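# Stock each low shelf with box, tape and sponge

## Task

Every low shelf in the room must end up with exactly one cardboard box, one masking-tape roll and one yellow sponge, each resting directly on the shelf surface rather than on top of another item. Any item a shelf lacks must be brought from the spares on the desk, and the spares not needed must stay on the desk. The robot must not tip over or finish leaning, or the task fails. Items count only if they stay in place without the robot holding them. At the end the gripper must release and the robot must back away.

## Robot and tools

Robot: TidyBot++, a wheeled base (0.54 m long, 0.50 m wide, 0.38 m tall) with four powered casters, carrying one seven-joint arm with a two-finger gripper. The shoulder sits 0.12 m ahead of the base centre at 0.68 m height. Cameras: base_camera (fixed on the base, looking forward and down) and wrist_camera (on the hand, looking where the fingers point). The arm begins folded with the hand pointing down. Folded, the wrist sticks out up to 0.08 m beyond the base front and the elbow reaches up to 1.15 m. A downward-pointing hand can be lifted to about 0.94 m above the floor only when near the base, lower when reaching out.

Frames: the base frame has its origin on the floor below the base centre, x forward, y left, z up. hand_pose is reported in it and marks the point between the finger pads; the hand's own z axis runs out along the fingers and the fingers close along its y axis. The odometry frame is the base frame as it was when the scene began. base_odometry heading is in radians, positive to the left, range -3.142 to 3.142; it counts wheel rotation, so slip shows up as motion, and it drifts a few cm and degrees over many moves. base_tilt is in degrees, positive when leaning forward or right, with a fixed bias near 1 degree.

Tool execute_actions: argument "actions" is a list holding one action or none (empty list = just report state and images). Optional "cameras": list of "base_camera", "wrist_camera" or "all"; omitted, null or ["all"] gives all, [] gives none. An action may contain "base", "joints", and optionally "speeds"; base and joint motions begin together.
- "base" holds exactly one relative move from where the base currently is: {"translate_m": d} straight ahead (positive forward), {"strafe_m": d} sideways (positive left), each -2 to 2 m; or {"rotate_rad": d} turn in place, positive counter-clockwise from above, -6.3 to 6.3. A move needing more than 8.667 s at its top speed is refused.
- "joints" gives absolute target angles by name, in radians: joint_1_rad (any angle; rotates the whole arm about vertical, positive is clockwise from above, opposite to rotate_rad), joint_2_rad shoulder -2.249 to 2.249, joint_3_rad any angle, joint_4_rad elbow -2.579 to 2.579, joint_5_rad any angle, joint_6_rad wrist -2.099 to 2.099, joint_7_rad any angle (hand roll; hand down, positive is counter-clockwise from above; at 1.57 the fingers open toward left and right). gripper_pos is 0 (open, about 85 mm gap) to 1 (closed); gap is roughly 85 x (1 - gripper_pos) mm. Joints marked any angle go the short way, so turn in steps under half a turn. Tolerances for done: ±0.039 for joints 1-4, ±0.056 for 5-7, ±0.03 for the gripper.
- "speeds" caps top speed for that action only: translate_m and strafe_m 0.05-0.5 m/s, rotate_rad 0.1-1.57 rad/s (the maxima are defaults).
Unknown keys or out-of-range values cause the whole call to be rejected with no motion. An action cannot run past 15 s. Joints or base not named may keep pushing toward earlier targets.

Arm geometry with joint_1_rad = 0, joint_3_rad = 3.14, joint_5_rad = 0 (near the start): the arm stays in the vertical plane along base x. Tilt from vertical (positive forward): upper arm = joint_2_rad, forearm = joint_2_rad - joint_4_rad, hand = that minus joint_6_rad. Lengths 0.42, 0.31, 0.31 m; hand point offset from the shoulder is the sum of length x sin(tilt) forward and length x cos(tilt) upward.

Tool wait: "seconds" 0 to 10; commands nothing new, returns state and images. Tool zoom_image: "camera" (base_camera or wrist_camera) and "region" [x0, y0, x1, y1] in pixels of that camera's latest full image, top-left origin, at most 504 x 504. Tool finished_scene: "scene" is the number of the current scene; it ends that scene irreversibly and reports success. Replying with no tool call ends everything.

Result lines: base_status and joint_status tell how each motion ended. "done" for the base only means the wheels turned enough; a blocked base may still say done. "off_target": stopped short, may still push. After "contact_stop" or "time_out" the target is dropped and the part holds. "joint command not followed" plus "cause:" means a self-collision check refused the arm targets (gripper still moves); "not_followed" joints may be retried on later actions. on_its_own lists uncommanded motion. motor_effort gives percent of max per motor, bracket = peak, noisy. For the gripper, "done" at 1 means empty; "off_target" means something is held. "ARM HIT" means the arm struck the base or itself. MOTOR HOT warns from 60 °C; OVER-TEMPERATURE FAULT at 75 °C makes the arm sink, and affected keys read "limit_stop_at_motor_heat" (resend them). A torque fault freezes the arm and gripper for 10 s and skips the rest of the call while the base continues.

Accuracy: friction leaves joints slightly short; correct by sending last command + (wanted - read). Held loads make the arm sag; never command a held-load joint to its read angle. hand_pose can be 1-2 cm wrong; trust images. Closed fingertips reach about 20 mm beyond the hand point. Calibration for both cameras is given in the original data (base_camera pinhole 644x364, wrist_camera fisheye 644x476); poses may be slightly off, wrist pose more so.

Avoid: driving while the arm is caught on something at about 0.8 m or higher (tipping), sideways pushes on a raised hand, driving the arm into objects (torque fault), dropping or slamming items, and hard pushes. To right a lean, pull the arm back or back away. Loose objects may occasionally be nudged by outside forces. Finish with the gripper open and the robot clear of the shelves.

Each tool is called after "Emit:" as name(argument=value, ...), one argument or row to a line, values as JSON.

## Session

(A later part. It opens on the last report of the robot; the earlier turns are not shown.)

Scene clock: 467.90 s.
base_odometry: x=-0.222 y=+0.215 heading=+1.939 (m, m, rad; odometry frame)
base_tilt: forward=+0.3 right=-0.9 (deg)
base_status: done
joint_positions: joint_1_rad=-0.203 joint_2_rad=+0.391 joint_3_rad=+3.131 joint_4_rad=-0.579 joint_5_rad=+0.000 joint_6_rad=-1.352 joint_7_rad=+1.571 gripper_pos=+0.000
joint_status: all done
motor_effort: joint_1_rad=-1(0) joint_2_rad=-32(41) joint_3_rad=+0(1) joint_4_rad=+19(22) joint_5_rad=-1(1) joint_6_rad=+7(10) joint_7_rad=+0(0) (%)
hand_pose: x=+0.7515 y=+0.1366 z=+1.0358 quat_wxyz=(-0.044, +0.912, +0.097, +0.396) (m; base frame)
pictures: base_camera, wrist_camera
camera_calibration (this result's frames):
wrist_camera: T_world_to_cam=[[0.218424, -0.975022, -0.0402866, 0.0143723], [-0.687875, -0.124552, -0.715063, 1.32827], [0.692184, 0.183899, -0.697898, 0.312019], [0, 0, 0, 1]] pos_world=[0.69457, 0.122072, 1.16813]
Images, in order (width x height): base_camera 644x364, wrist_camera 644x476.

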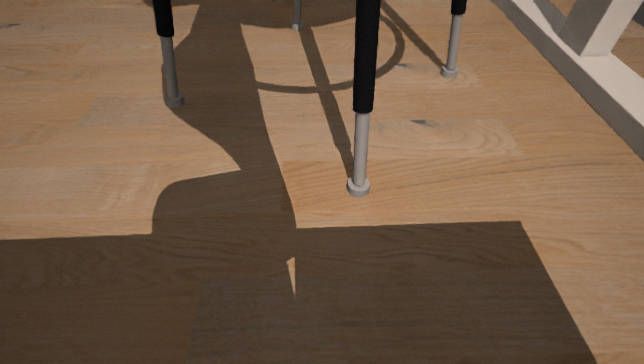

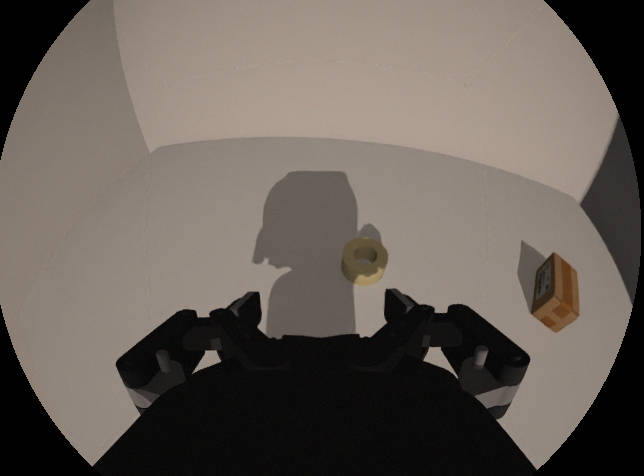

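Emit:
zoom_image(
  camera="wrist_camera",
  region=[320, 215, 420, 305],
)

Emit:
zoom_image(
  camera="wrist_camera",
  region=[500, 230, 610, 350],
)

Region (320, 215, 420, 305) of wrist_camera's 644x476 image, scaled by 5.040; it fills the top 454 rows of this view, and the rest is white.

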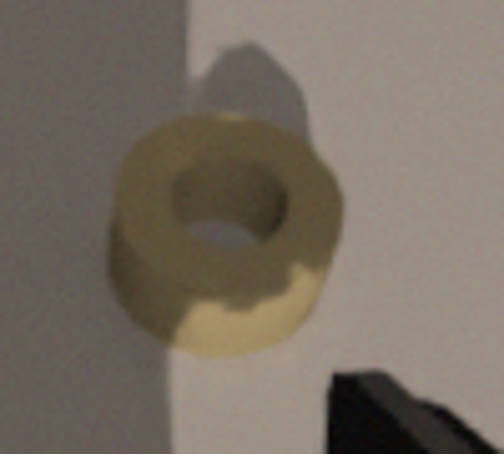

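Region (500, 230, 610, 350) of wrist_camera's 644x476 image, scaled by 4.200; it fills the left 462 columns of this view, and the rest is white.

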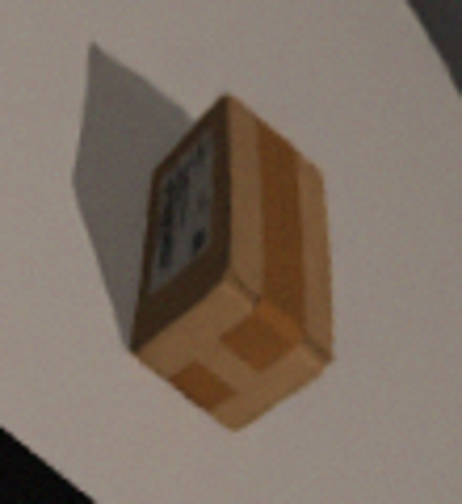

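Emit:
execute_actions(
  actions=[
    {"base": {"translate_m": 0.08}, "joints": {"joint_1_rad": -0.150, "joint_2_rad": 0.265, "joint_4_rad": -0.950, "joint_6_rad": -1.049}},
  ],
  cameras=["wrist_camera"],
)

Emit:
zoom_image(
  camera="wrist_camera",
  region=[230, 230, 420, 370],
)

Scene clock: 479.83 s.
base_odometry: x=-0.251 y=+0.290 heading=+1.939 (m, m, rad; odometry frame)
base_tilt: forward=+0.4 right=-0.9 (deg)
base_status: done
joint_positions: joint_1_rad=-0.167 joint_2_rad=+0.276 joint_3_rad=+3.131 joint_4_rad=-0.931 joint_5_rad=+0.000 joint_6_rad=-1.071 joint_7_rad=+1.571 gripper_pos=+0.000
joint_status: all done
motor_effort: joint_1_rad=-1(1) joint_2_rad=-31(36) joint_3_rad=-1(1) joint_4_rad=+21(23) joint_5_rad=-1(0) joint_6_rad=+7(8) joint_7_rad=-1(1) (%)
hand_pose: x=+0.7537 y=+0.1141 z=+0.9960 quat_wxyz=(-0.038, +0.905, +0.080, +0.416) (m; base frame)
pictures: wrist_camera
camera_calibration (this result's frames):
wrist_camera: T_world_to_cam=[[0.185109, -0.981957, -0.0386577, 0.0146648], [-0.660076, -0.0950958, -0.745155, 1.3042], [0.728035, 0.163452, -0.66577, 0.230149], [0, 0, 0, 1]] pos_world=[0.690598, 0.100806, 1.12562]
Images, in order (width x height): wrist_camera 644x476.

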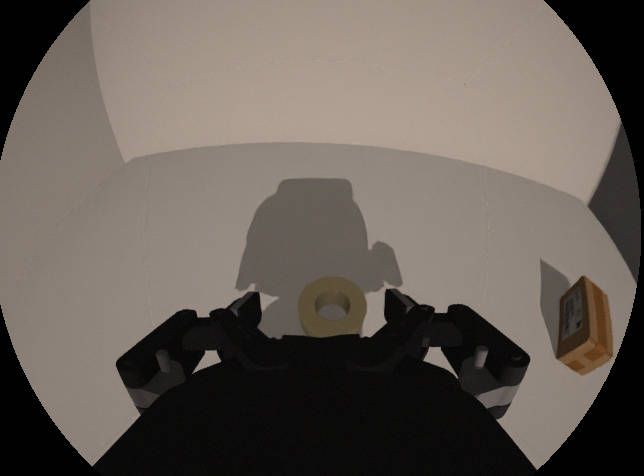

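Region (230, 230, 420, 370) of wrist_camera's 644x476 image, scaled by 2.653; it fills the top 371 rows of this view, and the rest is white.

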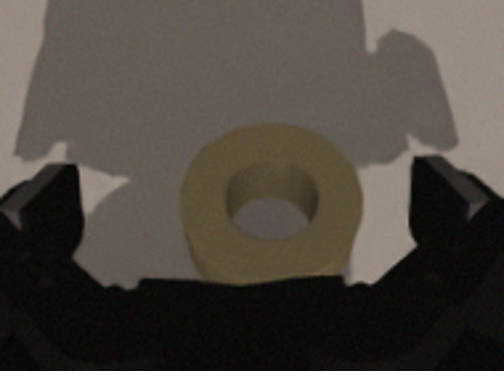

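Emit:
execute_actions(
  actions=[
    {"joints": {"joint_1_rad": -0.138, "joint_4_rad": -0.966, "gripper_pos": 1.0}},
  ],
  cameras=["wrist_camera"],
)

Emit:
zoom_image(
  camera="wrist_camera",
  region=[250, 250, 400, 360],
)

Emit:
zoom_image(
  camera="wrist_camera",
  region=[520, 250, 640, 390],
)

Scene clock: 493.50 s.
base_odometry: x=-0.251 y=+0.290 heading=+1.939 (m, m, rad; odometry frame)
base_tilt: forward=+0.4 right=-0.9 (deg)
base_status: not commanded
joint_positions: joint_1_rad=-0.153 joint_2_rad=+0.273 joint_3_rad=+3.132 joint_4_rad=-0.949 joint_5_rad=+0.000 joint_6_rad=-1.069 joint_7_rad=+1.571 gripper_pos=+0.519
joint_status: gripper_pos off_target (ended at +0.519, target +1.000); the others done
motor_effort: joint_1_rad=-1(0) joint_2_rad=-31(32) joint_3_rad=+0(0) joint_4_rad=+21(22) joint_5_rad=-2(0) joint_6_rad=+7(7) joint_7_rad=+0(0) (%)
hand_pose: x=+0.7534 y=+0.1042 z=+0.9892 quat_wxyz=(-0.034, +0.908, +0.073, +0.411) (m; base frame)
pictures: wrist_camera
camera_calibration (this result's frames):
wrist_camera: T_world_to_cam=[[0.169547, -0.984777, -0.0383039, 0.0163455], [-0.670226, -0.0867224, -0.737072, 1.29677], [0.722531, 0.150641, -0.674727, 0.241724], [0, 0, 0, 1]] pos_world=[0.691704, 0.0921422, 1.11954]
Images, in order (width x height): wrist_camera 644x476.

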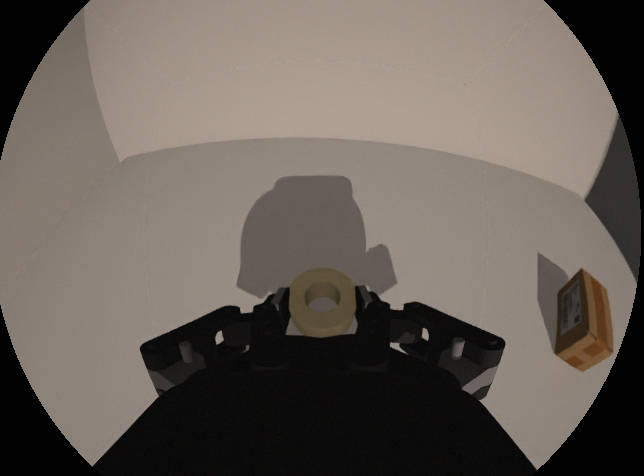

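Region (250, 250, 400, 360) of wrist_camera's 644x476 image, scaled by 3.360; it fills the top 370 rows of this view, and the rest is white.

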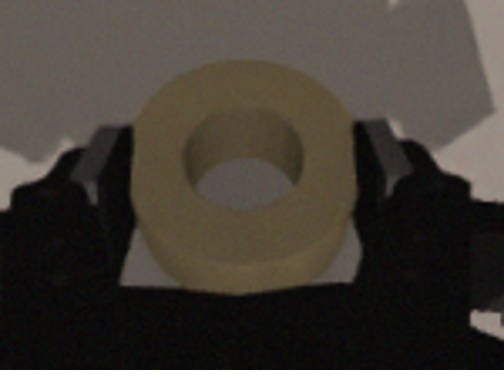

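Region (520, 250, 640, 390) of wrist_camera's 644x476 image, scaled by 3.600; it fills the left 432 columns of this view, and the rest is white.

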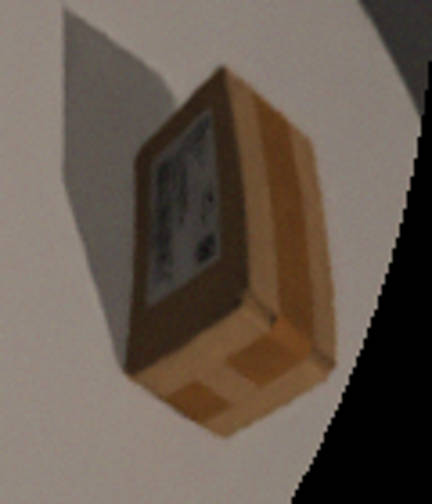

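Emit:
execute_actions(
  actions=[],
  cameras=[],
)

Scene clock: 497.43 s.
base_odometry: x=-0.251 y=+0.290 heading=+1.939 (m, m, rad; odometry frame)
base_tilt: forward=+0.4 right=-0.9 (deg)
base_status: not commanded
joint_positions: joint_1_rad=-0.153 joint_2_rad=+0.273 joint_3_rad=+3.132 joint_4_rad=-0.949 joint_5_rad=+0.000 joint_6_rad=-1.069 joint_7_rad=+1.571 gripper_pos=+0.519
joint_status: gripper_pos off_target (ended at +0.519, target +1.000); the others done
motor_effort: joint_1_rad=-1(0) joint_2_rad=-31(32) joint_3_rad=+0(0) joint_4_rad=+21(22) joint_5_rad=-2(0) joint_6_rad=+7(7) joint_7_rad=-1(0) (%)
hand_pose: x=+0.7534 y=+0.1042 z=+0.9892 quat_wxyz=(-0.034, +0.908, +0.073, +0.411) (m; base frame)
pictures: none
No camera images: the call's "cameras" was empty. Leave "cameras" out to get every camera's image.

Emit:
execute_actions(
  actions=[
    {"joints": {"joint_1_rad": 0.068, "joint_4_rad": -0.66, "joint_5_rad": 0.438, "joint_6_rad": -1.448, "joint_7_rad": 1.09}},
  ],
  cameras=["wrist_camera"],
)

Emit:
zoom_image(
  camera="wrist_camera",
  region=[240, 180, 410, 350],
)

Scene clock: 536.90 s.
base_odometry: x=-0.251 y=+0.290 heading=+1.939 (m, m, rad; odometry frame)
base_tilt: forward=+0.4 right=-0.9 (deg)
base_status: not commanded
joint_positions: joint_1_rad=+0.064 joint_2_rad=+0.269 joint_3_rad=+3.139 joint_4_rad=-0.677 joint_5_rad=+0.409 joint_6_rad=-1.429 joint_7_rad=+1.129 gripper_pos=+0.519
joint_status: all done
motor_effort: joint_1_rad=-1(3) joint_2_rad=-28(33) joint_3_rad=+0(1) joint_4_rad=+18(22) joint_5_rad=+2(1) joint_6_rad=+6(7) joint_7_rad=-1(1) (%)
hand_pose: x=+0.6783 y=-0.1562 z=+1.0676 quat_wxyz=(+0.124, +0.867, -0.273, +0.397) (m; base frame)
pictures: wrist_camera
camera_calibration (this result's frames):
wrist_camera: T_world_to_cam=[[-0.565275, -0.824058, -0.0373192, 0.298164], [-0.536941, 0.401913, -0.741728, 1.27253], [0.626226, -0.399242, -0.669662, 0.362148], [0, 0, 0, 1]] pos_world=[0.625028, -0.121156, 1.19751]
Images, in order (width x height): wrist_camera 644x476.

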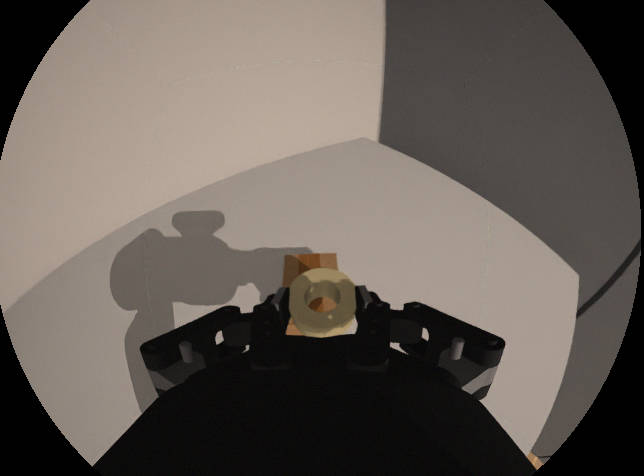

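Region (240, 180, 410, 350) of wrist_camera's 644x476 image, scaled by 2.965.

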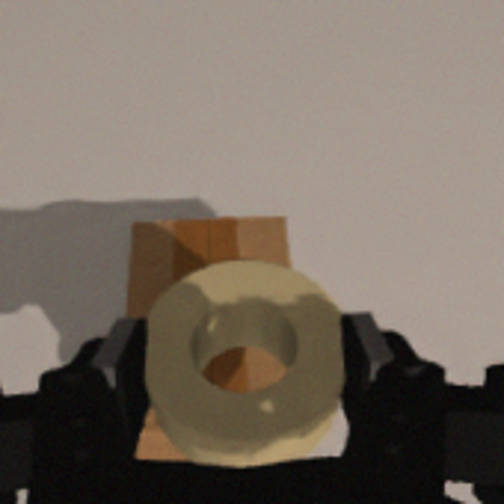

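Emit:
execute_actions(
  actions=[
    {"joints": {"joint_1_rad": 0.123, "joint_2_rad": 0.389, "joint_3_rad": 3.14, "joint_4_rad": -0.598, "joint_5_rad": 0.34, "joint_6_rad": -1.349, "joint_7_rad": 1.19}},
  ],
  cameras=["wrist_camera"],
)

Emit:
zoom_image(
  camera="wrist_camera",
  region=[240, 220, 410, 350],
)

Scene clock: 549.57 s.
base_odometry: x=-0.251 y=+0.290 heading=+1.939 (m, m, rad; odometry frame)
base_tilt: forward=+0.4 right=-0.9 (deg)
base_status: not commanded
joint_positions: joint_1_rad=+0.112 joint_2_rad=+0.383 joint_3_rad=+3.139 joint_4_rad=-0.617 joint_5_rad=+0.374 joint_6_rad=-1.361 joint_7_rad=+1.149 gripper_pos=+0.519
joint_status: all done
motor_effort: joint_1_rad=-1(2) joint_2_rad=-34(36) joint_3_rad=+0(1) joint_4_rad=+20(20) joint_5_rad=+1(2) joint_6_rad=+5(7) joint_7_rad=+0(0) (%)
hand_pose: x=+0.7326 y=-0.1783 z=+1.0385 quat_wxyz=(+0.122, +0.868, -0.271, +0.398) (m; base frame)
pictures: wrist_camera
camera_calibration (this result's frames):
wrist_camera: T_world_to_cam=[[-0.559686, -0.827778, -0.0391829, 0.306733], [-0.538561, 0.399259, -0.741986, 1.28992], [0.629844, -0.394177, -0.669269, 0.297696], [0, 0, 0, 1]] pos_world=[0.678873, -0.143761, 1.16836]
Images, in order (width x height): wrist_camera 644x476.

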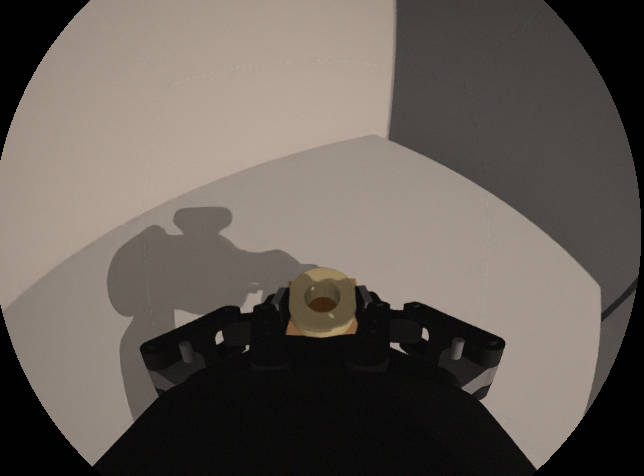

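Region (240, 220, 410, 350) of wrist_camera's 644x476 image, scaled by 2.965; it fills the top 385 rows of this view, and the rest is white.

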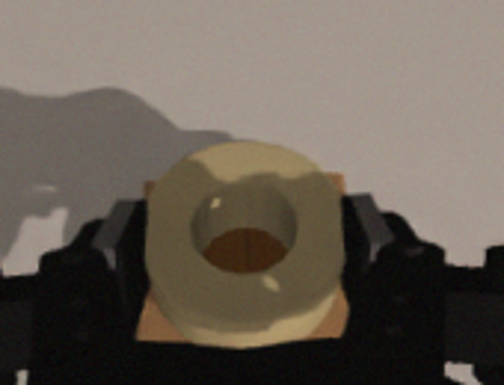

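Emit:
execute_actions(
  actions=[
    {"joints": {"joint_2_rad": 0.404}},
  ],
  cameras=[],
)

Scene clock: 556.50 s.
base_odometry: x=-0.251 y=+0.290 heading=+1.939 (m, m, rad; odometry frame)
base_tilt: forward=+0.4 right=-0.9 (deg)
base_status: not commanded
joint_positions: joint_1_rad=+0.112 joint_2_rad=+0.387 joint_3_rad=+3.139 joint_4_rad=-0.613 joint_5_rad=+0.374 joint_6_rad=-1.361 joint_7_rad=+1.149 gripper_pos=+0.519
joint_status: all done
motor_effort: joint_1_rad=-1(2) joint_2_rad=-33(34) joint_3_rad=+0(0) joint_4_rad=+19(20) joint_5_rad=+1(1) joint_6_rad=+6(6) joint_7_rad=+0(0) (%)
hand_pose: x=+0.7341 y=-0.1785 z=+1.0378 quat_wxyz=(+0.122, +0.868, -0.271, +0.398) (m; base frame)
pictures: none
No camera images: the call's "cameras" was empty. Leave "cameras" out to get every camera's image.

Emit:
execute_actions(
  actions=[
    {"joints": {"joint_2_rad": 0.39, "gripper_pos": 0.0}},
  ],
  cameras=["wrist_camera"],
)

Emit:
zoom_image(
  camera="wrist_camera",
  region=[230, 230, 420, 370],
)

Scene clock: 560.30 s.
base_odometry: x=-0.251 y=+0.290 heading=+1.939 (m, m, rad; odometry frame)
base_tilt: forward=+0.4 right=-0.9 (deg)
base_status: not commanded
joint_positions: joint_1_rad=+0.112 joint_2_rad=+0.388 joint_3_rad=+3.139 joint_4_rad=-0.612 joint_5_rad=+0.374 joint_6_rad=-1.361 joint_7_rad=+1.149 gripper_pos=+0.000
joint_status: all done
motor_effort: joint_1_rad=-1(0) joint_2_rad=-33(34) joint_3_rad=+0(0) joint_4_rad=+19(19) joint_5_rad=+0(1) joint_6_rad=+6(6) joint_7_rad=+0(1) (%)
hand_pose: x=+0.7345 y=-0.1785 z=+1.0378 quat_wxyz=(+0.122, +0.868, -0.271, +0.398) (m; base frame)
pictures: wrist_camera
camera_calibration (this result's frames):
wrist_camera: T_world_to_cam=[[-0.559583, -0.827842, -0.0393069, 0.307671], [-0.538339, 0.399133, -0.742216, 1.29061], [0.630126, -0.394171, -0.669007, 0.295447], [0, 0, 0, 1]] pos_world=[0.680784, -0.143966, 1.16766]
Images, in order (width x height): wrist_camera 644x476.

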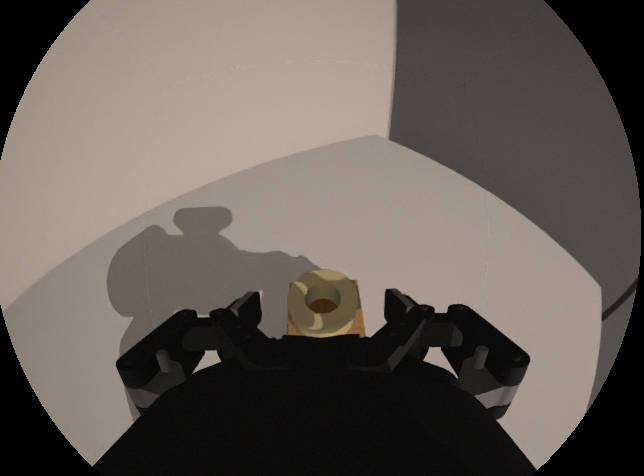

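Region (230, 230, 420, 370) of wrist_camera's 644x476 image, scaled by 2.653; it fills the top 371 rows of this view, and the rest is white.

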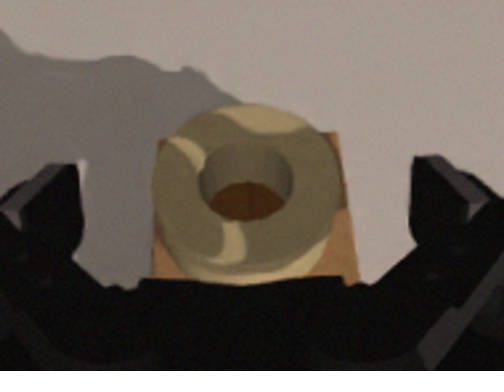

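Emit:
execute_actions(
  actions=[
    {"joints": {"joint_1_rad": 0.085, "joint_2_rad": 0.267, "joint_4_rad": -0.948, "joint_5_rad": 0.435, "joint_6_rad": -1.155, "joint_7_rad": 1.02}},
  ],
  cameras=["wrist_camera"],
)

Scene clock: 570.87 s.
base_odometry: x=-0.251 y=+0.290 heading=+1.939 (m, m, rad; odometry frame)
base_tilt: forward=+0.4 right=-0.9 (deg)
base_status: not commanded
joint_positions: joint_1_rad=+0.101 joint_2_rad=+0.283 joint_3_rad=+3.139 joint_4_rad=-0.929 joint_5_rad=+0.400 joint_6_rad=-1.179 joint_7_rad=+1.061 gripper_pos=+0.000
joint_status: all done
motor_effort: joint_1_rad=+0(1) joint_2_rad=-31(33) joint_3_rad=+0(0) joint_4_rad=+20(21) joint_5_rad=+2(2) joint_6_rad=+6(7) joint_7_rad=-1(1) (%)
hand_pose: x=+0.7214 y=-0.1714 z=+0.9896 quat_wxyz=(+0.121, +0.871, -0.270, +0.392) (m; base frame)
pictures: wrist_camera
camera_calibration (this result's frames):
wrist_camera: T_world_to_cam=[[-0.558166, -0.828892, -0.0372641, 0.30115], [-0.547787, 0.401862, -0.733782, 1.24389], [0.623201, -0.389159, -0.678362, 0.2894], [0, 0, 0, 1]] pos_world=[0.669123, -0.137627, 1.12028]
Images, in order (width x height): wrist_camera 644x476.

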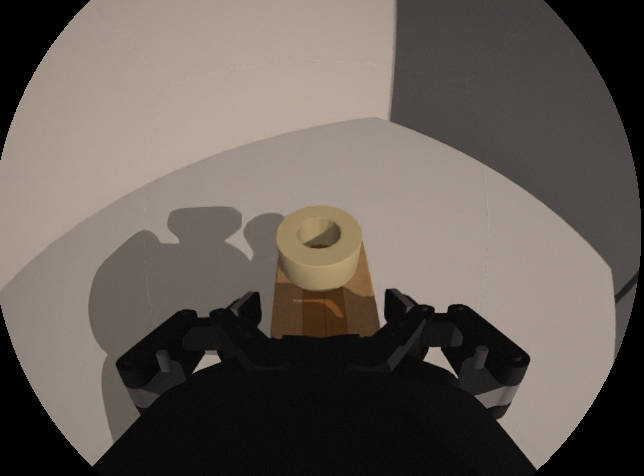

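Emit:
execute_actions(
  actions=[
    {"joints": {"gripper_pos": 1.0}},
  ],
  cameras=["wrist_camera"],
)

Scene clock: 572.87 s.
base_odometry: x=-0.251 y=+0.290 heading=+1.939 (m, m, rad; odometry frame)
base_tilt: forward=+0.4 right=-0.9 (deg)
base_status: not commanded
joint_positions: joint_1_rad=+0.101 joint_2_rad=+0.282 joint_3_rad=+3.139 joint_4_rad=-0.930 joint_5_rad=+0.401 joint_6_rad=-1.177 joint_7_rad=+1.061 gripper_pos=+0.348
joint_status: gripper_pos off_target (ended at +0.348, target +1.000)
motor_effort: joint_1_rad=-1(1) joint_2_rad=-31(32) joint_3_rad=+0(0) joint_4_rad=+21(22) joint_5_rad=+1(3) joint_6_rad=+5(6) joint_7_rad=-1(1) (%)
hand_pose: x=+0.7212 y=-0.1714 z=+0.9902 quat_wxyz=(+0.121, +0.871, -0.270, +0.393) (m; base frame)
pictures: wrist_camera
camera_calibration (this result's frames):
wrist_camera: T_world_to_cam=[[-0.557732, -0.829181, -0.0373434, 0.300733], [-0.546874, 0.400944, -0.734964, 1.24453], [0.624391, -0.389491, -0.677077, 0.287781], [0, 0, 0, 1]] pos_world=[0.668641, -0.137536, 1.12076]
Images, in order (width x height): wrist_camera 644x476.

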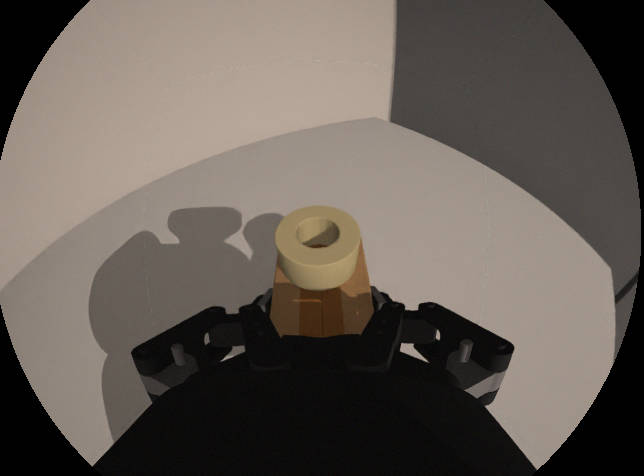

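Emit:
execute_actions(
  actions=[
    {"base": {"translate_m": -2.0}, "joints": {"joint_1_rad": 0.75, "joint_2_rad": -0.415, "joint_4_rad": -1.26, "joint_5_rad": -0.033, "joint_6_rad": -1.42, "joint_7_rad": 1.611}},
  ],
)

Scene clock: 588.93 s.
base_odometry: x=+0.468 y=-1.577 heading=+1.939 (m, m, rad; odometry frame)
base_tilt: forward=+0.3 right=-0.9 (deg)
base_status: done
joint_positions: joint_1_rad=+0.736 joint_2_rad=-0.414 joint_3_rad=+3.139 joint_4_rad=-1.246 joint_5_rad=+0.000 joint_6_rad=-1.407 joint_7_rad=+1.571 gripper_pos=+0.348
joint_status: all done
motor_effort: joint_1_rad=+0(2) joint_2_rad=-2(37) joint_3_rad=+0(2) joint_4_rad=+19(24) joint_5_rad=-2(2) joint_6_rad=+8(9) joint_7_rad=+0(1) (%)
hand_pose: x=+0.3483 y=-0.2046 z=+1.0858 quat_wxyz=(+0.157, +0.840, -0.323, +0.407) (m; base frame)
pictures: base_camera, wrist_camera
camera_calibration (this result's frames):
wrist_camera: T_world_to_cam=[[-0.661682, -0.748986, -0.0346004, 0.118441], [-0.459186, 0.441279, -0.770987, 1.14108], [0.592727, -0.49426, -0.63591, 0.51727], [0, 0, 0, 1]] pos_world=[0.295738, -0.159157, 1.21279]
Images, in order (width x height): base_camera 644x364, wrist_camera 644x476.

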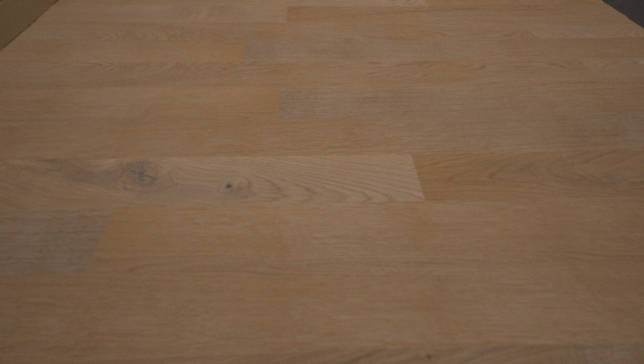

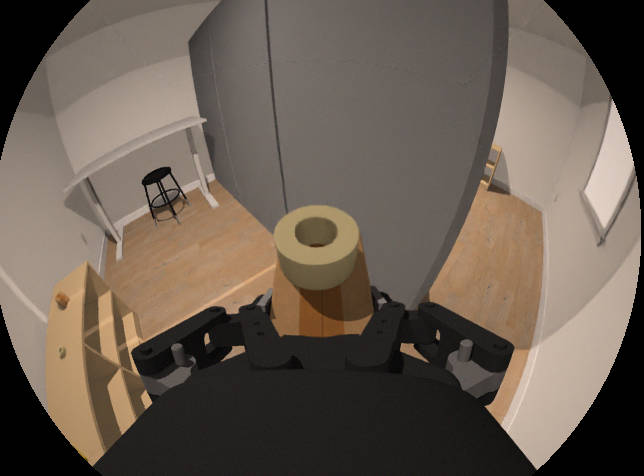

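Emit:
execute_actions(
  actions=[
    {"base": {"strafe_m": -2.0}, "joints": {"joint_1_rad": 1.55}},
  ],
)

Scene clock: 598.03 s.
base_odometry: x=+2.335 y=-0.858 heading=+1.939 (m, m, rad; odometry frame)
base_tilt: forward=+0.3 right=-0.9 (deg)
base_status: done
joint_positions: joint_1_rad=+1.536 joint_2_rad=-0.408 joint_3_rad=+3.139 joint_4_rad=-1.250 joint_5_rad=-0.004 joint_6_rad=-1.409 joint_7_rad=+1.571 gripper_pos=+0.348
joint_status: all done
motor_effort: joint_1_rad=+0(0) joint_2_rad=-2(6) joint_3_rad=+0(2) joint_4_rad=+19(20) joint_5_rad=+0(0) joint_6_rad=+8(9) joint_7_rad=-1(0) (%)
hand_pose: x=+0.1332 y=-0.3094 z=+1.0816 quat_wxyz=(+0.298, +0.650, -0.626, +0.311) (m; base frame)
pictures: base_camera, wrist_camera
camera_calibration (this result's frames):
wrist_camera: T_world_to_cam=[[-0.998093, -0.0489924, -0.0375566, 0.162002], [-0.00298496, 0.645979, -0.763349, 1.07957], [0.0616591, -0.761781, -0.644893, 0.587936], [0, 0, 0, 1]] pos_world=[0.128664, -0.241566, 1.20933]
Images, in order (width x height): base_camera 644x364, wrist_camera 644x476.

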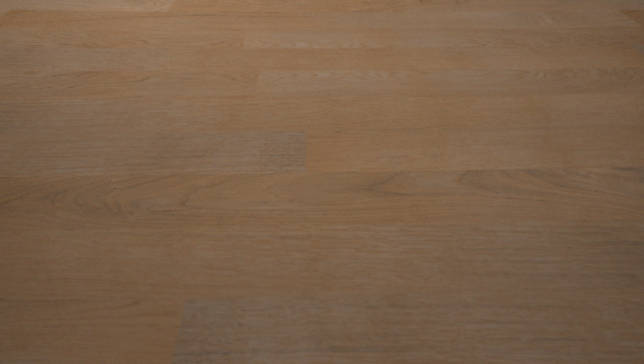

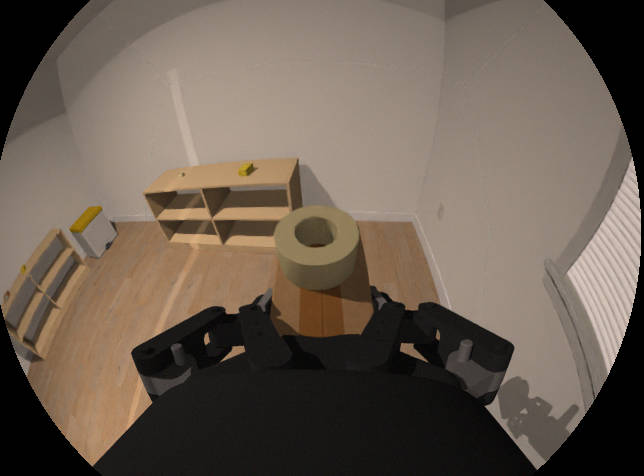

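Emit:
zoom_image(
  camera="wrist_camera",
  region=[140, 140, 320, 265],
)

Emit:
zoom_image(
  camera="wrist_camera",
  region=[0, 195, 130, 365],
)

Region (140, 140, 320, 265) of wrist_camera's 644x476 image, scaled by 2.800; it fills the top 350 rows of this view, and the rest is white.

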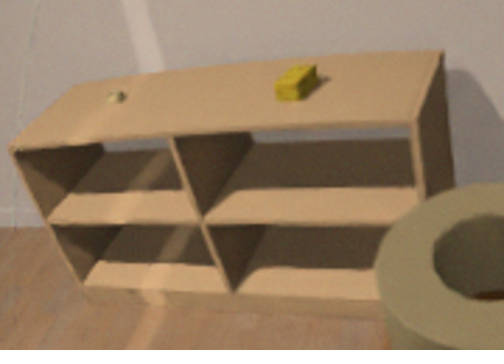

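Region (0, 195, 130, 365) of wrist_camera's 644x476 image, scaled by 2.965; it fills the left 385 columns of this view, and the rest is white.

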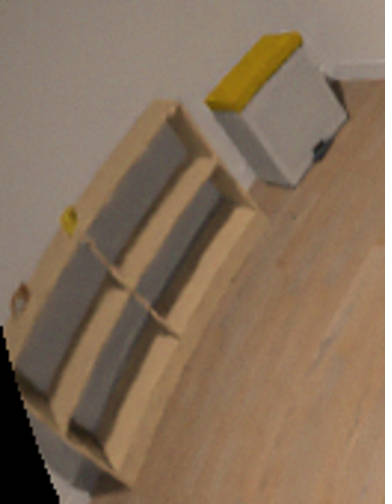

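Emit:
execute_actions(
  actions=[
    {"base": {"strafe_m": -0.825}, "joints": {"joint_1_rad": 1.055, "joint_2_rad": 0.622, "joint_4_rad": -1.36, "joint_6_rad": -0.284}},
  ],
)

Scene clock: 622.30 s.
base_odometry: x=+3.105 y=-0.562 heading=+1.938 (m, m, rad; odometry frame)
base_tilt: forward=+0.3 right=-0.8 (deg)
base_status: done
joint_positions: joint_1_rad=+1.069 joint_2_rad=+0.638 joint_3_rad=+3.139 joint_4_rad=-1.351 joint_5_rad=-0.004 joint_6_rad=-0.310 joint_7_rad=+1.571 gripper_pos=+0.348
joint_status: all done
motor_effort: joint_1_rad=-1(2) joint_2_rad=-47(50) joint_3_rad=+0(1) joint_4_rad=+22(25) joint_5_rad=-2(3) joint_6_rad=+8(9) joint_7_rad=+0(0) (%)
hand_pose: x=+0.4921 y=-0.6739 z=+0.6852 quat_wxyz=(+0.207, +0.785, -0.466, +0.353) (m; base frame)
pictures: base_camera, wrist_camera
camera_calibration (this result's frames):
wrist_camera: T_world_to_cam=[[-0.871947, -0.487896, -0.0408115, 0.131851], [-0.306514, 0.608983, -0.731566, 1.11618], [0.381781, -0.625378, -0.680548, -0.00860722], [0, 0, 0, 1]] pos_world=[0.460376, -0.620786, 0.81608]
Images, in order (width x height): base_camera 644x364, wrist_camera 644x476.

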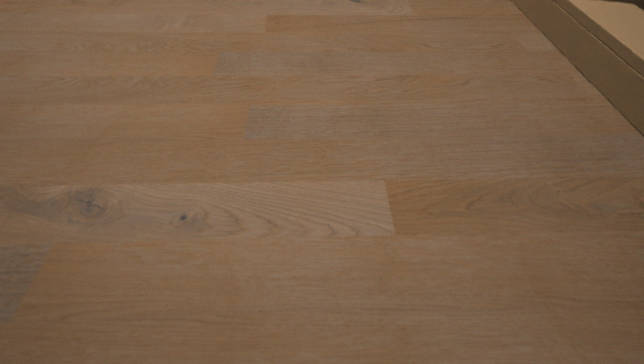

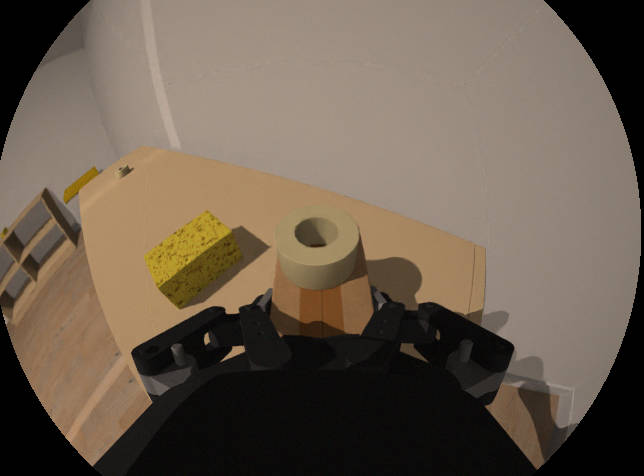

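Emit:
execute_actions(
  actions=[
    {"joints": {"joint_2_rad": 0.698, "joint_6_rad": -0.215}},
  ],
  cameras=["wrist_camera"],
)

Scene clock: 629.50 s.
base_odometry: x=+3.105 y=-0.562 heading=+1.938 (m, m, rad; odometry frame)
base_tilt: forward=+0.3 right=-0.8 (deg)
base_status: not commanded
joint_positions: joint_1_rad=+1.069 joint_2_rad=+0.700 joint_3_rad=+3.139 joint_4_rad=-1.351 joint_5_rad=-0.004 joint_6_rad=-0.238 joint_7_rad=+1.571 gripper_pos=+0.348
joint_status: all done
motor_effort: joint_1_rad=-1(2) joint_2_rad=-47(48) joint_3_rad=+0(1) joint_4_rad=+22(22) joint_5_rad=-1(1) joint_6_rad=+8(7) joint_7_rad=+0(1) (%)
hand_pose: x=+0.4987 y=-0.6861 z=+0.6537 quat_wxyz=(+0.209, +0.783, -0.465, +0.357) (m; base frame)
pictures: wrist_camera
camera_calibration (this result's frames):
wrist_camera: T_world_to_cam=[[-0.871835, -0.488117, -0.0405558, 0.130023], [-0.303089, 0.602685, -0.738179, 1.10089], [0.38476, -0.631278, -0.673385, -0.0504357], [0, 0, 0, 1]] pos_world=[0.466432, -0.631863, 0.783965]
Images, in order (width x height): wrist_camera 644x476.

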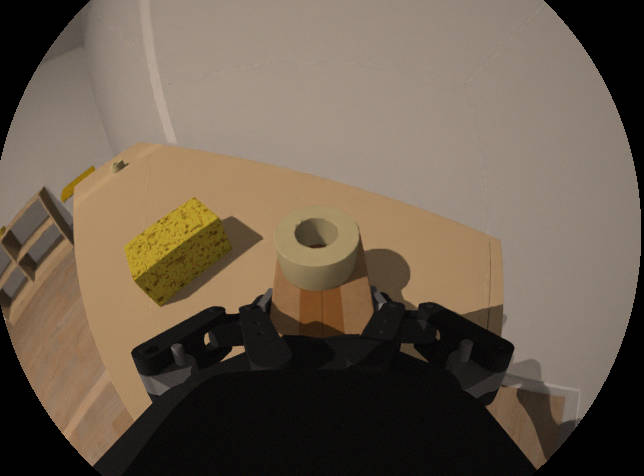

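Emit:
execute_actions(
  actions=[
    {"joints": {"joint_2_rad": 0.722}},
  ],
  cameras=[],
)

Scene clock: 631.80 s.
base_odometry: x=+3.105 y=-0.562 heading=+1.938 (m, m, rad; odometry frame)
base_tilt: forward=+0.4 right=-0.8 (deg)
base_status: not commanded
joint_positions: joint_1_rad=+1.069 joint_2_rad=+0.701 joint_3_rad=+3.139 joint_4_rad=-1.351 joint_5_rad=-0.004 joint_6_rad=-0.236 joint_7_rad=+1.571 gripper_pos=+0.348
joint_status: all done
motor_effort: joint_1_rad=+0(1) joint_2_rad=-44(47) joint_3_rad=-1(1) joint_4_rad=+20(21) joint_5_rad=-1(2) joint_6_rad=+6(8) joint_7_rad=-1(1) (%)
hand_pose: x=+0.4989 y=-0.6865 z=+0.6534 quat_wxyz=(+0.209, +0.783, -0.465, +0.357) (m; base frame)
pictures: none
No camera images: the call's "cameras" was empty. Leave "cameras" out to get every camera's image.

The box is resting on the shelf, so I'm releasing it.

Emit:
execute_actions(
  actions=[
    {"joints": {"joint_2_rad": 0.703, "gripper_pos": 0.05}},
  ],
  cameras=["wrist_camera"],
)

Emit:
zoom_image(
  camera="wrist_camera",
  region=[230, 190, 420, 350],
)

Scene clock: 634.30 s.
base_odometry: x=+3.105 y=-0.562 heading=+1.938 (m, m, rad; odometry frame)
base_tilt: forward=+0.3 right=-0.8 (deg)
base_status: not commanded
joint_positions: joint_1_rad=+1.069 joint_2_rad=+0.701 joint_3_rad=+3.139 joint_4_rad=-1.351 joint_5_rad=-0.004 joint_6_rad=-0.236 joint_7_rad=+1.571 gripper_pos=+0.050
joint_status: all done
motor_effort: joint_1_rad=-1(2) joint_2_rad=-45(45) joint_3_rad=-1(1) joint_4_rad=+20(21) joint_5_rad=-1(2) joint_6_rad=+7(7) joint_7_rad=-1(1) (%)
hand_pose: x=+0.4989 y=-0.6865 z=+0.6534 quat_wxyz=(+0.209, +0.783, -0.465, +0.357) (m; base frame)
pictures: wrist_camera
camera_calibration (this result's frames):
wrist_camera: T_world_to_cam=[[-0.871818, -0.488149, -0.0405454, 0.129967], [-0.302667, 0.601931, -0.738967, 1.10074], [0.385132, -0.631973, -0.67252, -0.0521774], [0, 0, 0, 1]] pos_world=[0.466561, -0.632102, 0.783592]
Images, in order (width x height): wrist_camera 644x476.

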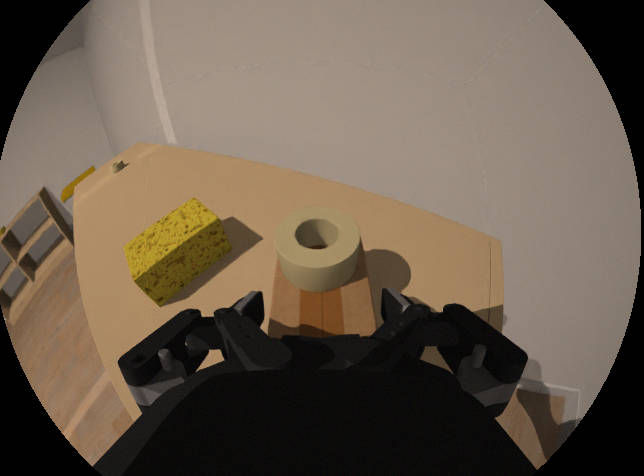

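Region (230, 190, 420, 350) of wrist_camera's 644x476 image, scaled by 2.653; it fills the top 424 rows of this view, and the rest is white.

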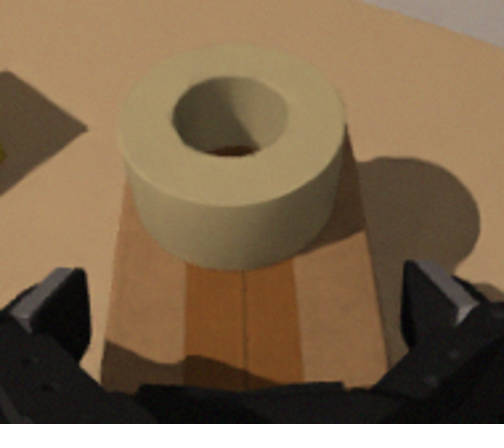

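Emit:
execute_actions(
  actions=[
    {"joints": {"joint_4_rad": -1.168, "joint_6_rad": -0.42}},
  ],
  cameras=["wrist_camera"],
)

Emit:
zoom_image(
  camera="wrist_camera",
  region=[230, 230, 420, 370],
)

Scene clock: 643.40 s.
base_odometry: x=+3.105 y=-0.562 heading=+1.938 (m, m, rad; odometry frame)
base_tilt: forward=+0.4 right=-0.8 (deg)
base_status: not commanded
joint_positions: joint_1_rad=+1.069 joint_2_rad=+0.701 joint_3_rad=+3.139 joint_4_rad=-1.183 joint_5_rad=-0.004 joint_6_rad=-0.397 joint_7_rad=+1.571 gripper_pos=+0.050
joint_status: all done
motor_effort: joint_1_rad=-1(1) joint_2_rad=-46(46) joint_3_rad=-1(0) joint_4_rad=+21(21) joint_5_rad=-2(1) joint_6_rad=+6(8) joint_7_rad=+0(1) (%)
hand_pose: x=+0.5095 y=-0.7055 z=+0.7037 quat_wxyz=(+0.211, +0.782, -0.464, +0.360) (m; base frame)
pictures: wrist_camera
camera_calibration (this result's frames):
wrist_camera: T_world_to_cam=[[-0.871404, -0.488872, -0.040729, 0.131368], [-0.300375, 0.597364, -0.743593, 1.15143], [0.387852, -0.635737, -0.66739, -0.042146], [0, 0, 0, 1]] pos_world=[0.476681, -0.650393, 0.833417]
Images, in order (width x height): wrist_camera 644x476.

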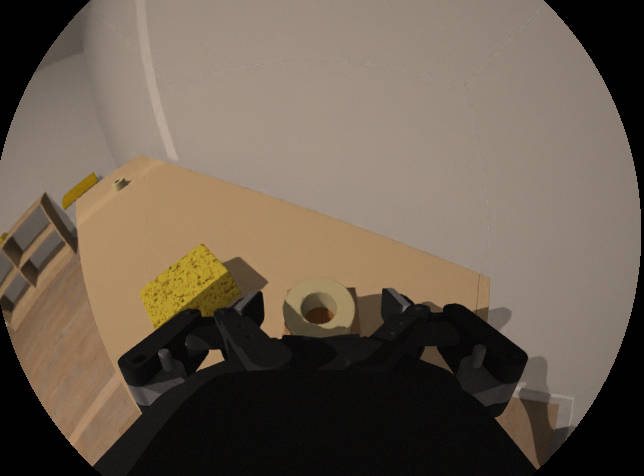

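Region (230, 230, 420, 370) of wrist_camera's 644x476 image, scaled by 2.653; it fills the top 371 rows of this view, and the rest is white.

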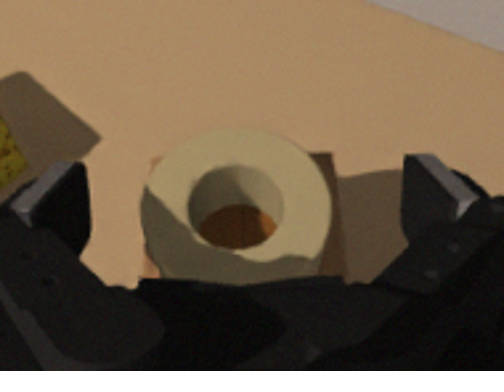

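Emit:
execute_actions(
  actions=[
    {"joints": {"joint_6_rad": -0.43, "gripper_pos": 1.0}},
  ],
  cameras=["wrist_camera"],
)

Scene clock: 646.97 s.
base_odometry: x=+3.105 y=-0.562 heading=+1.938 (m, m, rad; odometry frame)
base_tilt: forward=+0.4 right=-0.8 (deg)
base_status: not commanded
joint_positions: joint_1_rad=+1.069 joint_2_rad=+0.700 joint_3_rad=+3.139 joint_4_rad=-1.182 joint_5_rad=-0.004 joint_6_rad=-0.408 joint_7_rad=+1.571 gripper_pos=+0.511
joint_status: gripper_pos off_target (ended at +0.511, target +1.000); the others done
motor_effort: joint_1_rad=-1(2) joint_2_rad=-45(48) joint_3_rad=+0(1) joint_4_rad=+21(22) joint_5_rad=-1(1) joint_6_rad=+7(7) joint_7_rad=+0(1) (%)
hand_pose: x=+0.5087 y=-0.7039 z=+0.7022 quat_wxyz=(+0.208, +0.783, -0.465, +0.357) (m; base frame)
pictures: wrist_camera
camera_calibration (this result's frames):
wrist_camera: T_world_to_cam=[[-0.871555, -0.488597, -0.0408103, 0.131662], [-0.303589, 0.603148, -0.737595, 1.15061], [0.385001, -0.630465, -0.674009, -0.0320036], [0, 0, 0, 1]] pos_world=[0.476385, -0.649835, 0.832487]
Images, in order (width x height): wrist_camera 644x476.

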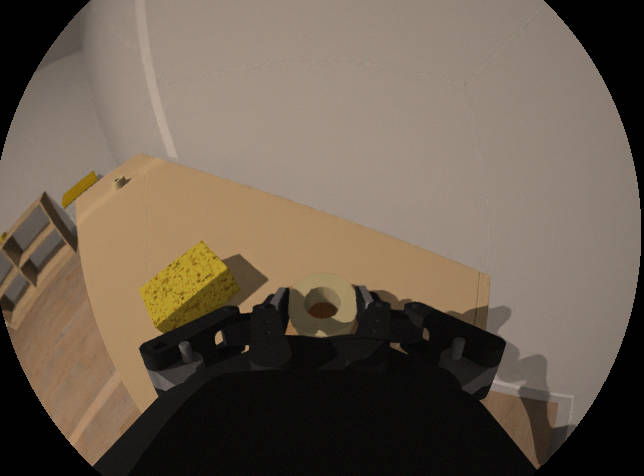

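Emit:
execute_actions(
  actions=[
    {"base": {"translate_m": 2.0}, "joints": {"joint_1_rad": -0.21, "joint_2_rad": 0.435, "joint_6_rad": -0.68}},
  ],
)

Scene clock: 663.57 s.
base_odometry: x=+2.387 y=+1.305 heading=+1.938 (m, m, rad; odometry frame)
base_tilt: forward=+0.4 right=-0.9 (deg)
base_status: done
joint_positions: joint_1_rad=-0.205 joint_2_rad=+0.448 joint_3_rad=+3.139 joint_4_rad=-1.182 joint_5_rad=-0.004 joint_6_rad=-0.660 joint_7_rad=+1.571 gripper_pos=+0.511
joint_status: all done
motor_effort: joint_1_rad=+0(8) joint_2_rad=-39(47) joint_3_rad=+0(4) joint_4_rad=+22(24) joint_5_rad=-1(0) joint_6_rad=+7(7) joint_7_rad=+0(0) (%)
hand_pose: x=+0.8334 y=+0.1518 z=+0.8372 quat_wxyz=(-0.045, +0.906, +0.093, +0.411) (m; base frame)
pictures: base_camera, wrist_camera
camera_calibration (this result's frames):
wrist_camera: T_world_to_cam=[[0.213554, -0.976083, -0.0406912, 0.00794375], [-0.665588, -0.11488, -0.737425, 1.24318], [0.715114, 0.184564, -0.674202, 0.0748323], [0, 0, 0, 1]] pos_world=[0.772234, 0.136758, 0.967526]
Images, in order (width x height): base_camera 644x364, wrist_camera 644x476.

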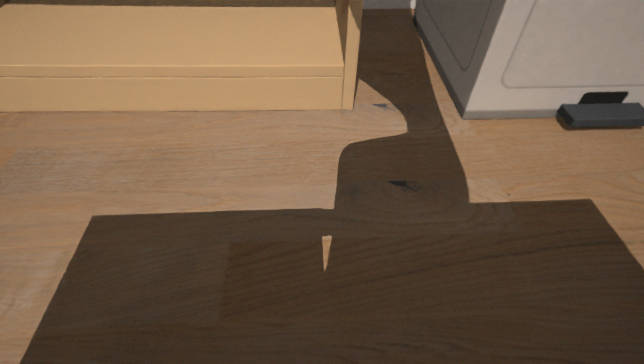

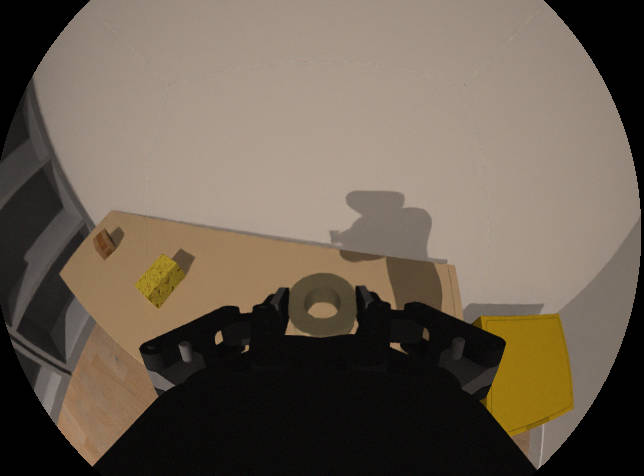

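Emit:
execute_actions(
  actions=[
    {"joints": {"joint_2_rad": 0.774, "joint_6_rad": -0.302}},
  ],
  cameras=["wrist_camera"],
)

Scene clock: 670.30 s.
base_odometry: x=+2.387 y=+1.305 heading=+1.938 (m, m, rad; odometry frame)
base_tilt: forward=+0.4 right=-0.9 (deg)
base_status: not commanded
joint_positions: joint_1_rad=-0.205 joint_2_rad=+0.779 joint_3_rad=+3.139 joint_4_rad=-1.180 joint_5_rad=-0.004 joint_6_rad=-0.322 joint_7_rad=+1.571 gripper_pos=+0.511
joint_status: all done
motor_effort: joint_1_rad=+0(1) joint_2_rad=-47(53) joint_3_rad=-1(1) joint_4_rad=+21(23) joint_5_rad=-2(2) joint_6_rad=+7(7) joint_7_rad=+0(1) (%)
hand_pose: x=+0.9240 y=+0.1703 z=+0.6593 quat_wxyz=(-0.045, +0.904, +0.092, +0.415) (m; base frame)
pictures: wrist_camera
camera_calibration (this result's frames):
wrist_camera: T_world_to_cam=[[0.212224, -0.976359, -0.0410277, 0.000872179], [-0.658954, -0.111976, -0.743801, 1.17194], [0.721623, 0.184888, -0.66714, -0.124068], [0, 0, 0, 1]] pos_world=[0.861602, 0.15502, 0.788958]
Images, in order (width x height): wrist_camera 644x476.

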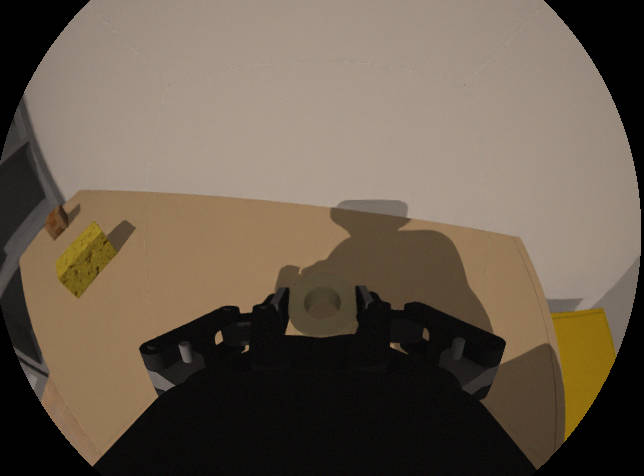

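Emit:
execute_actions(
  actions=[],
)

Scene clock: 674.80 s.
base_odometry: x=+2.387 y=+1.305 heading=+1.938 (m, m, rad; odometry frame)
base_tilt: forward=+0.4 right=-0.9 (deg)
base_status: not commanded
joint_positions: joint_1_rad=-0.205 joint_2_rad=+0.779 joint_3_rad=+3.139 joint_4_rad=-1.180 joint_5_rad=-0.004 joint_6_rad=-0.322 joint_7_rad=+1.571 gripper_pos=+0.511
joint_status: all done
motor_effort: joint_1_rad=+0(1) joint_2_rad=-48(53) joint_3_rad=-1(1) joint_4_rad=+21(23) joint_5_rad=-1(2) joint_6_rad=+7(7) joint_7_rad=+0(1) (%)
hand_pose: x=+0.9240 y=+0.1703 z=+0.6593 quat_wxyz=(-0.045, +0.904, +0.092, +0.415) (m; base frame)
pictures: base_camera, wrist_camera
camera_calibration (this result's frames):
wrist_camera: T_world_to_cam=[[0.212224, -0.976359, -0.0410278, 0.000872367], [-0.658954, -0.111976, -0.743801, 1.17194], [0.721623, 0.184888, -0.66714, -0.124068], [0, 0, 0, 1]] pos_world=[0.861602, 0.15502, 0.788958]
Images, in order (width x height): base_camera 644x364, wrist_camera 644x476.

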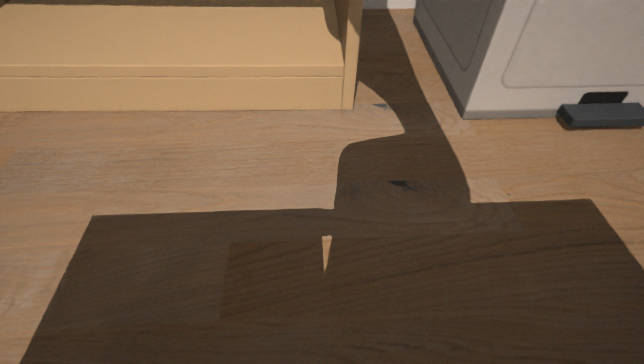

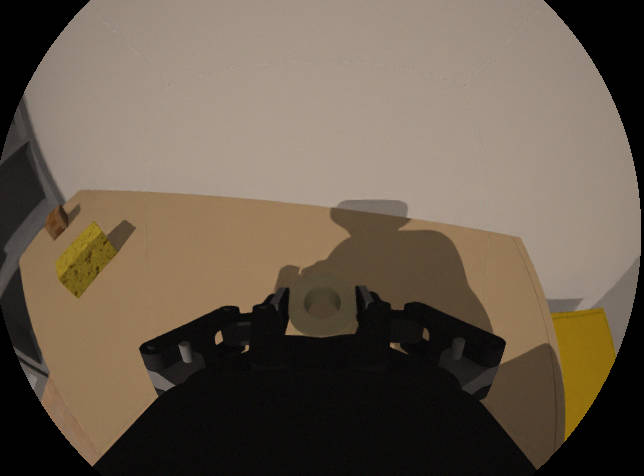

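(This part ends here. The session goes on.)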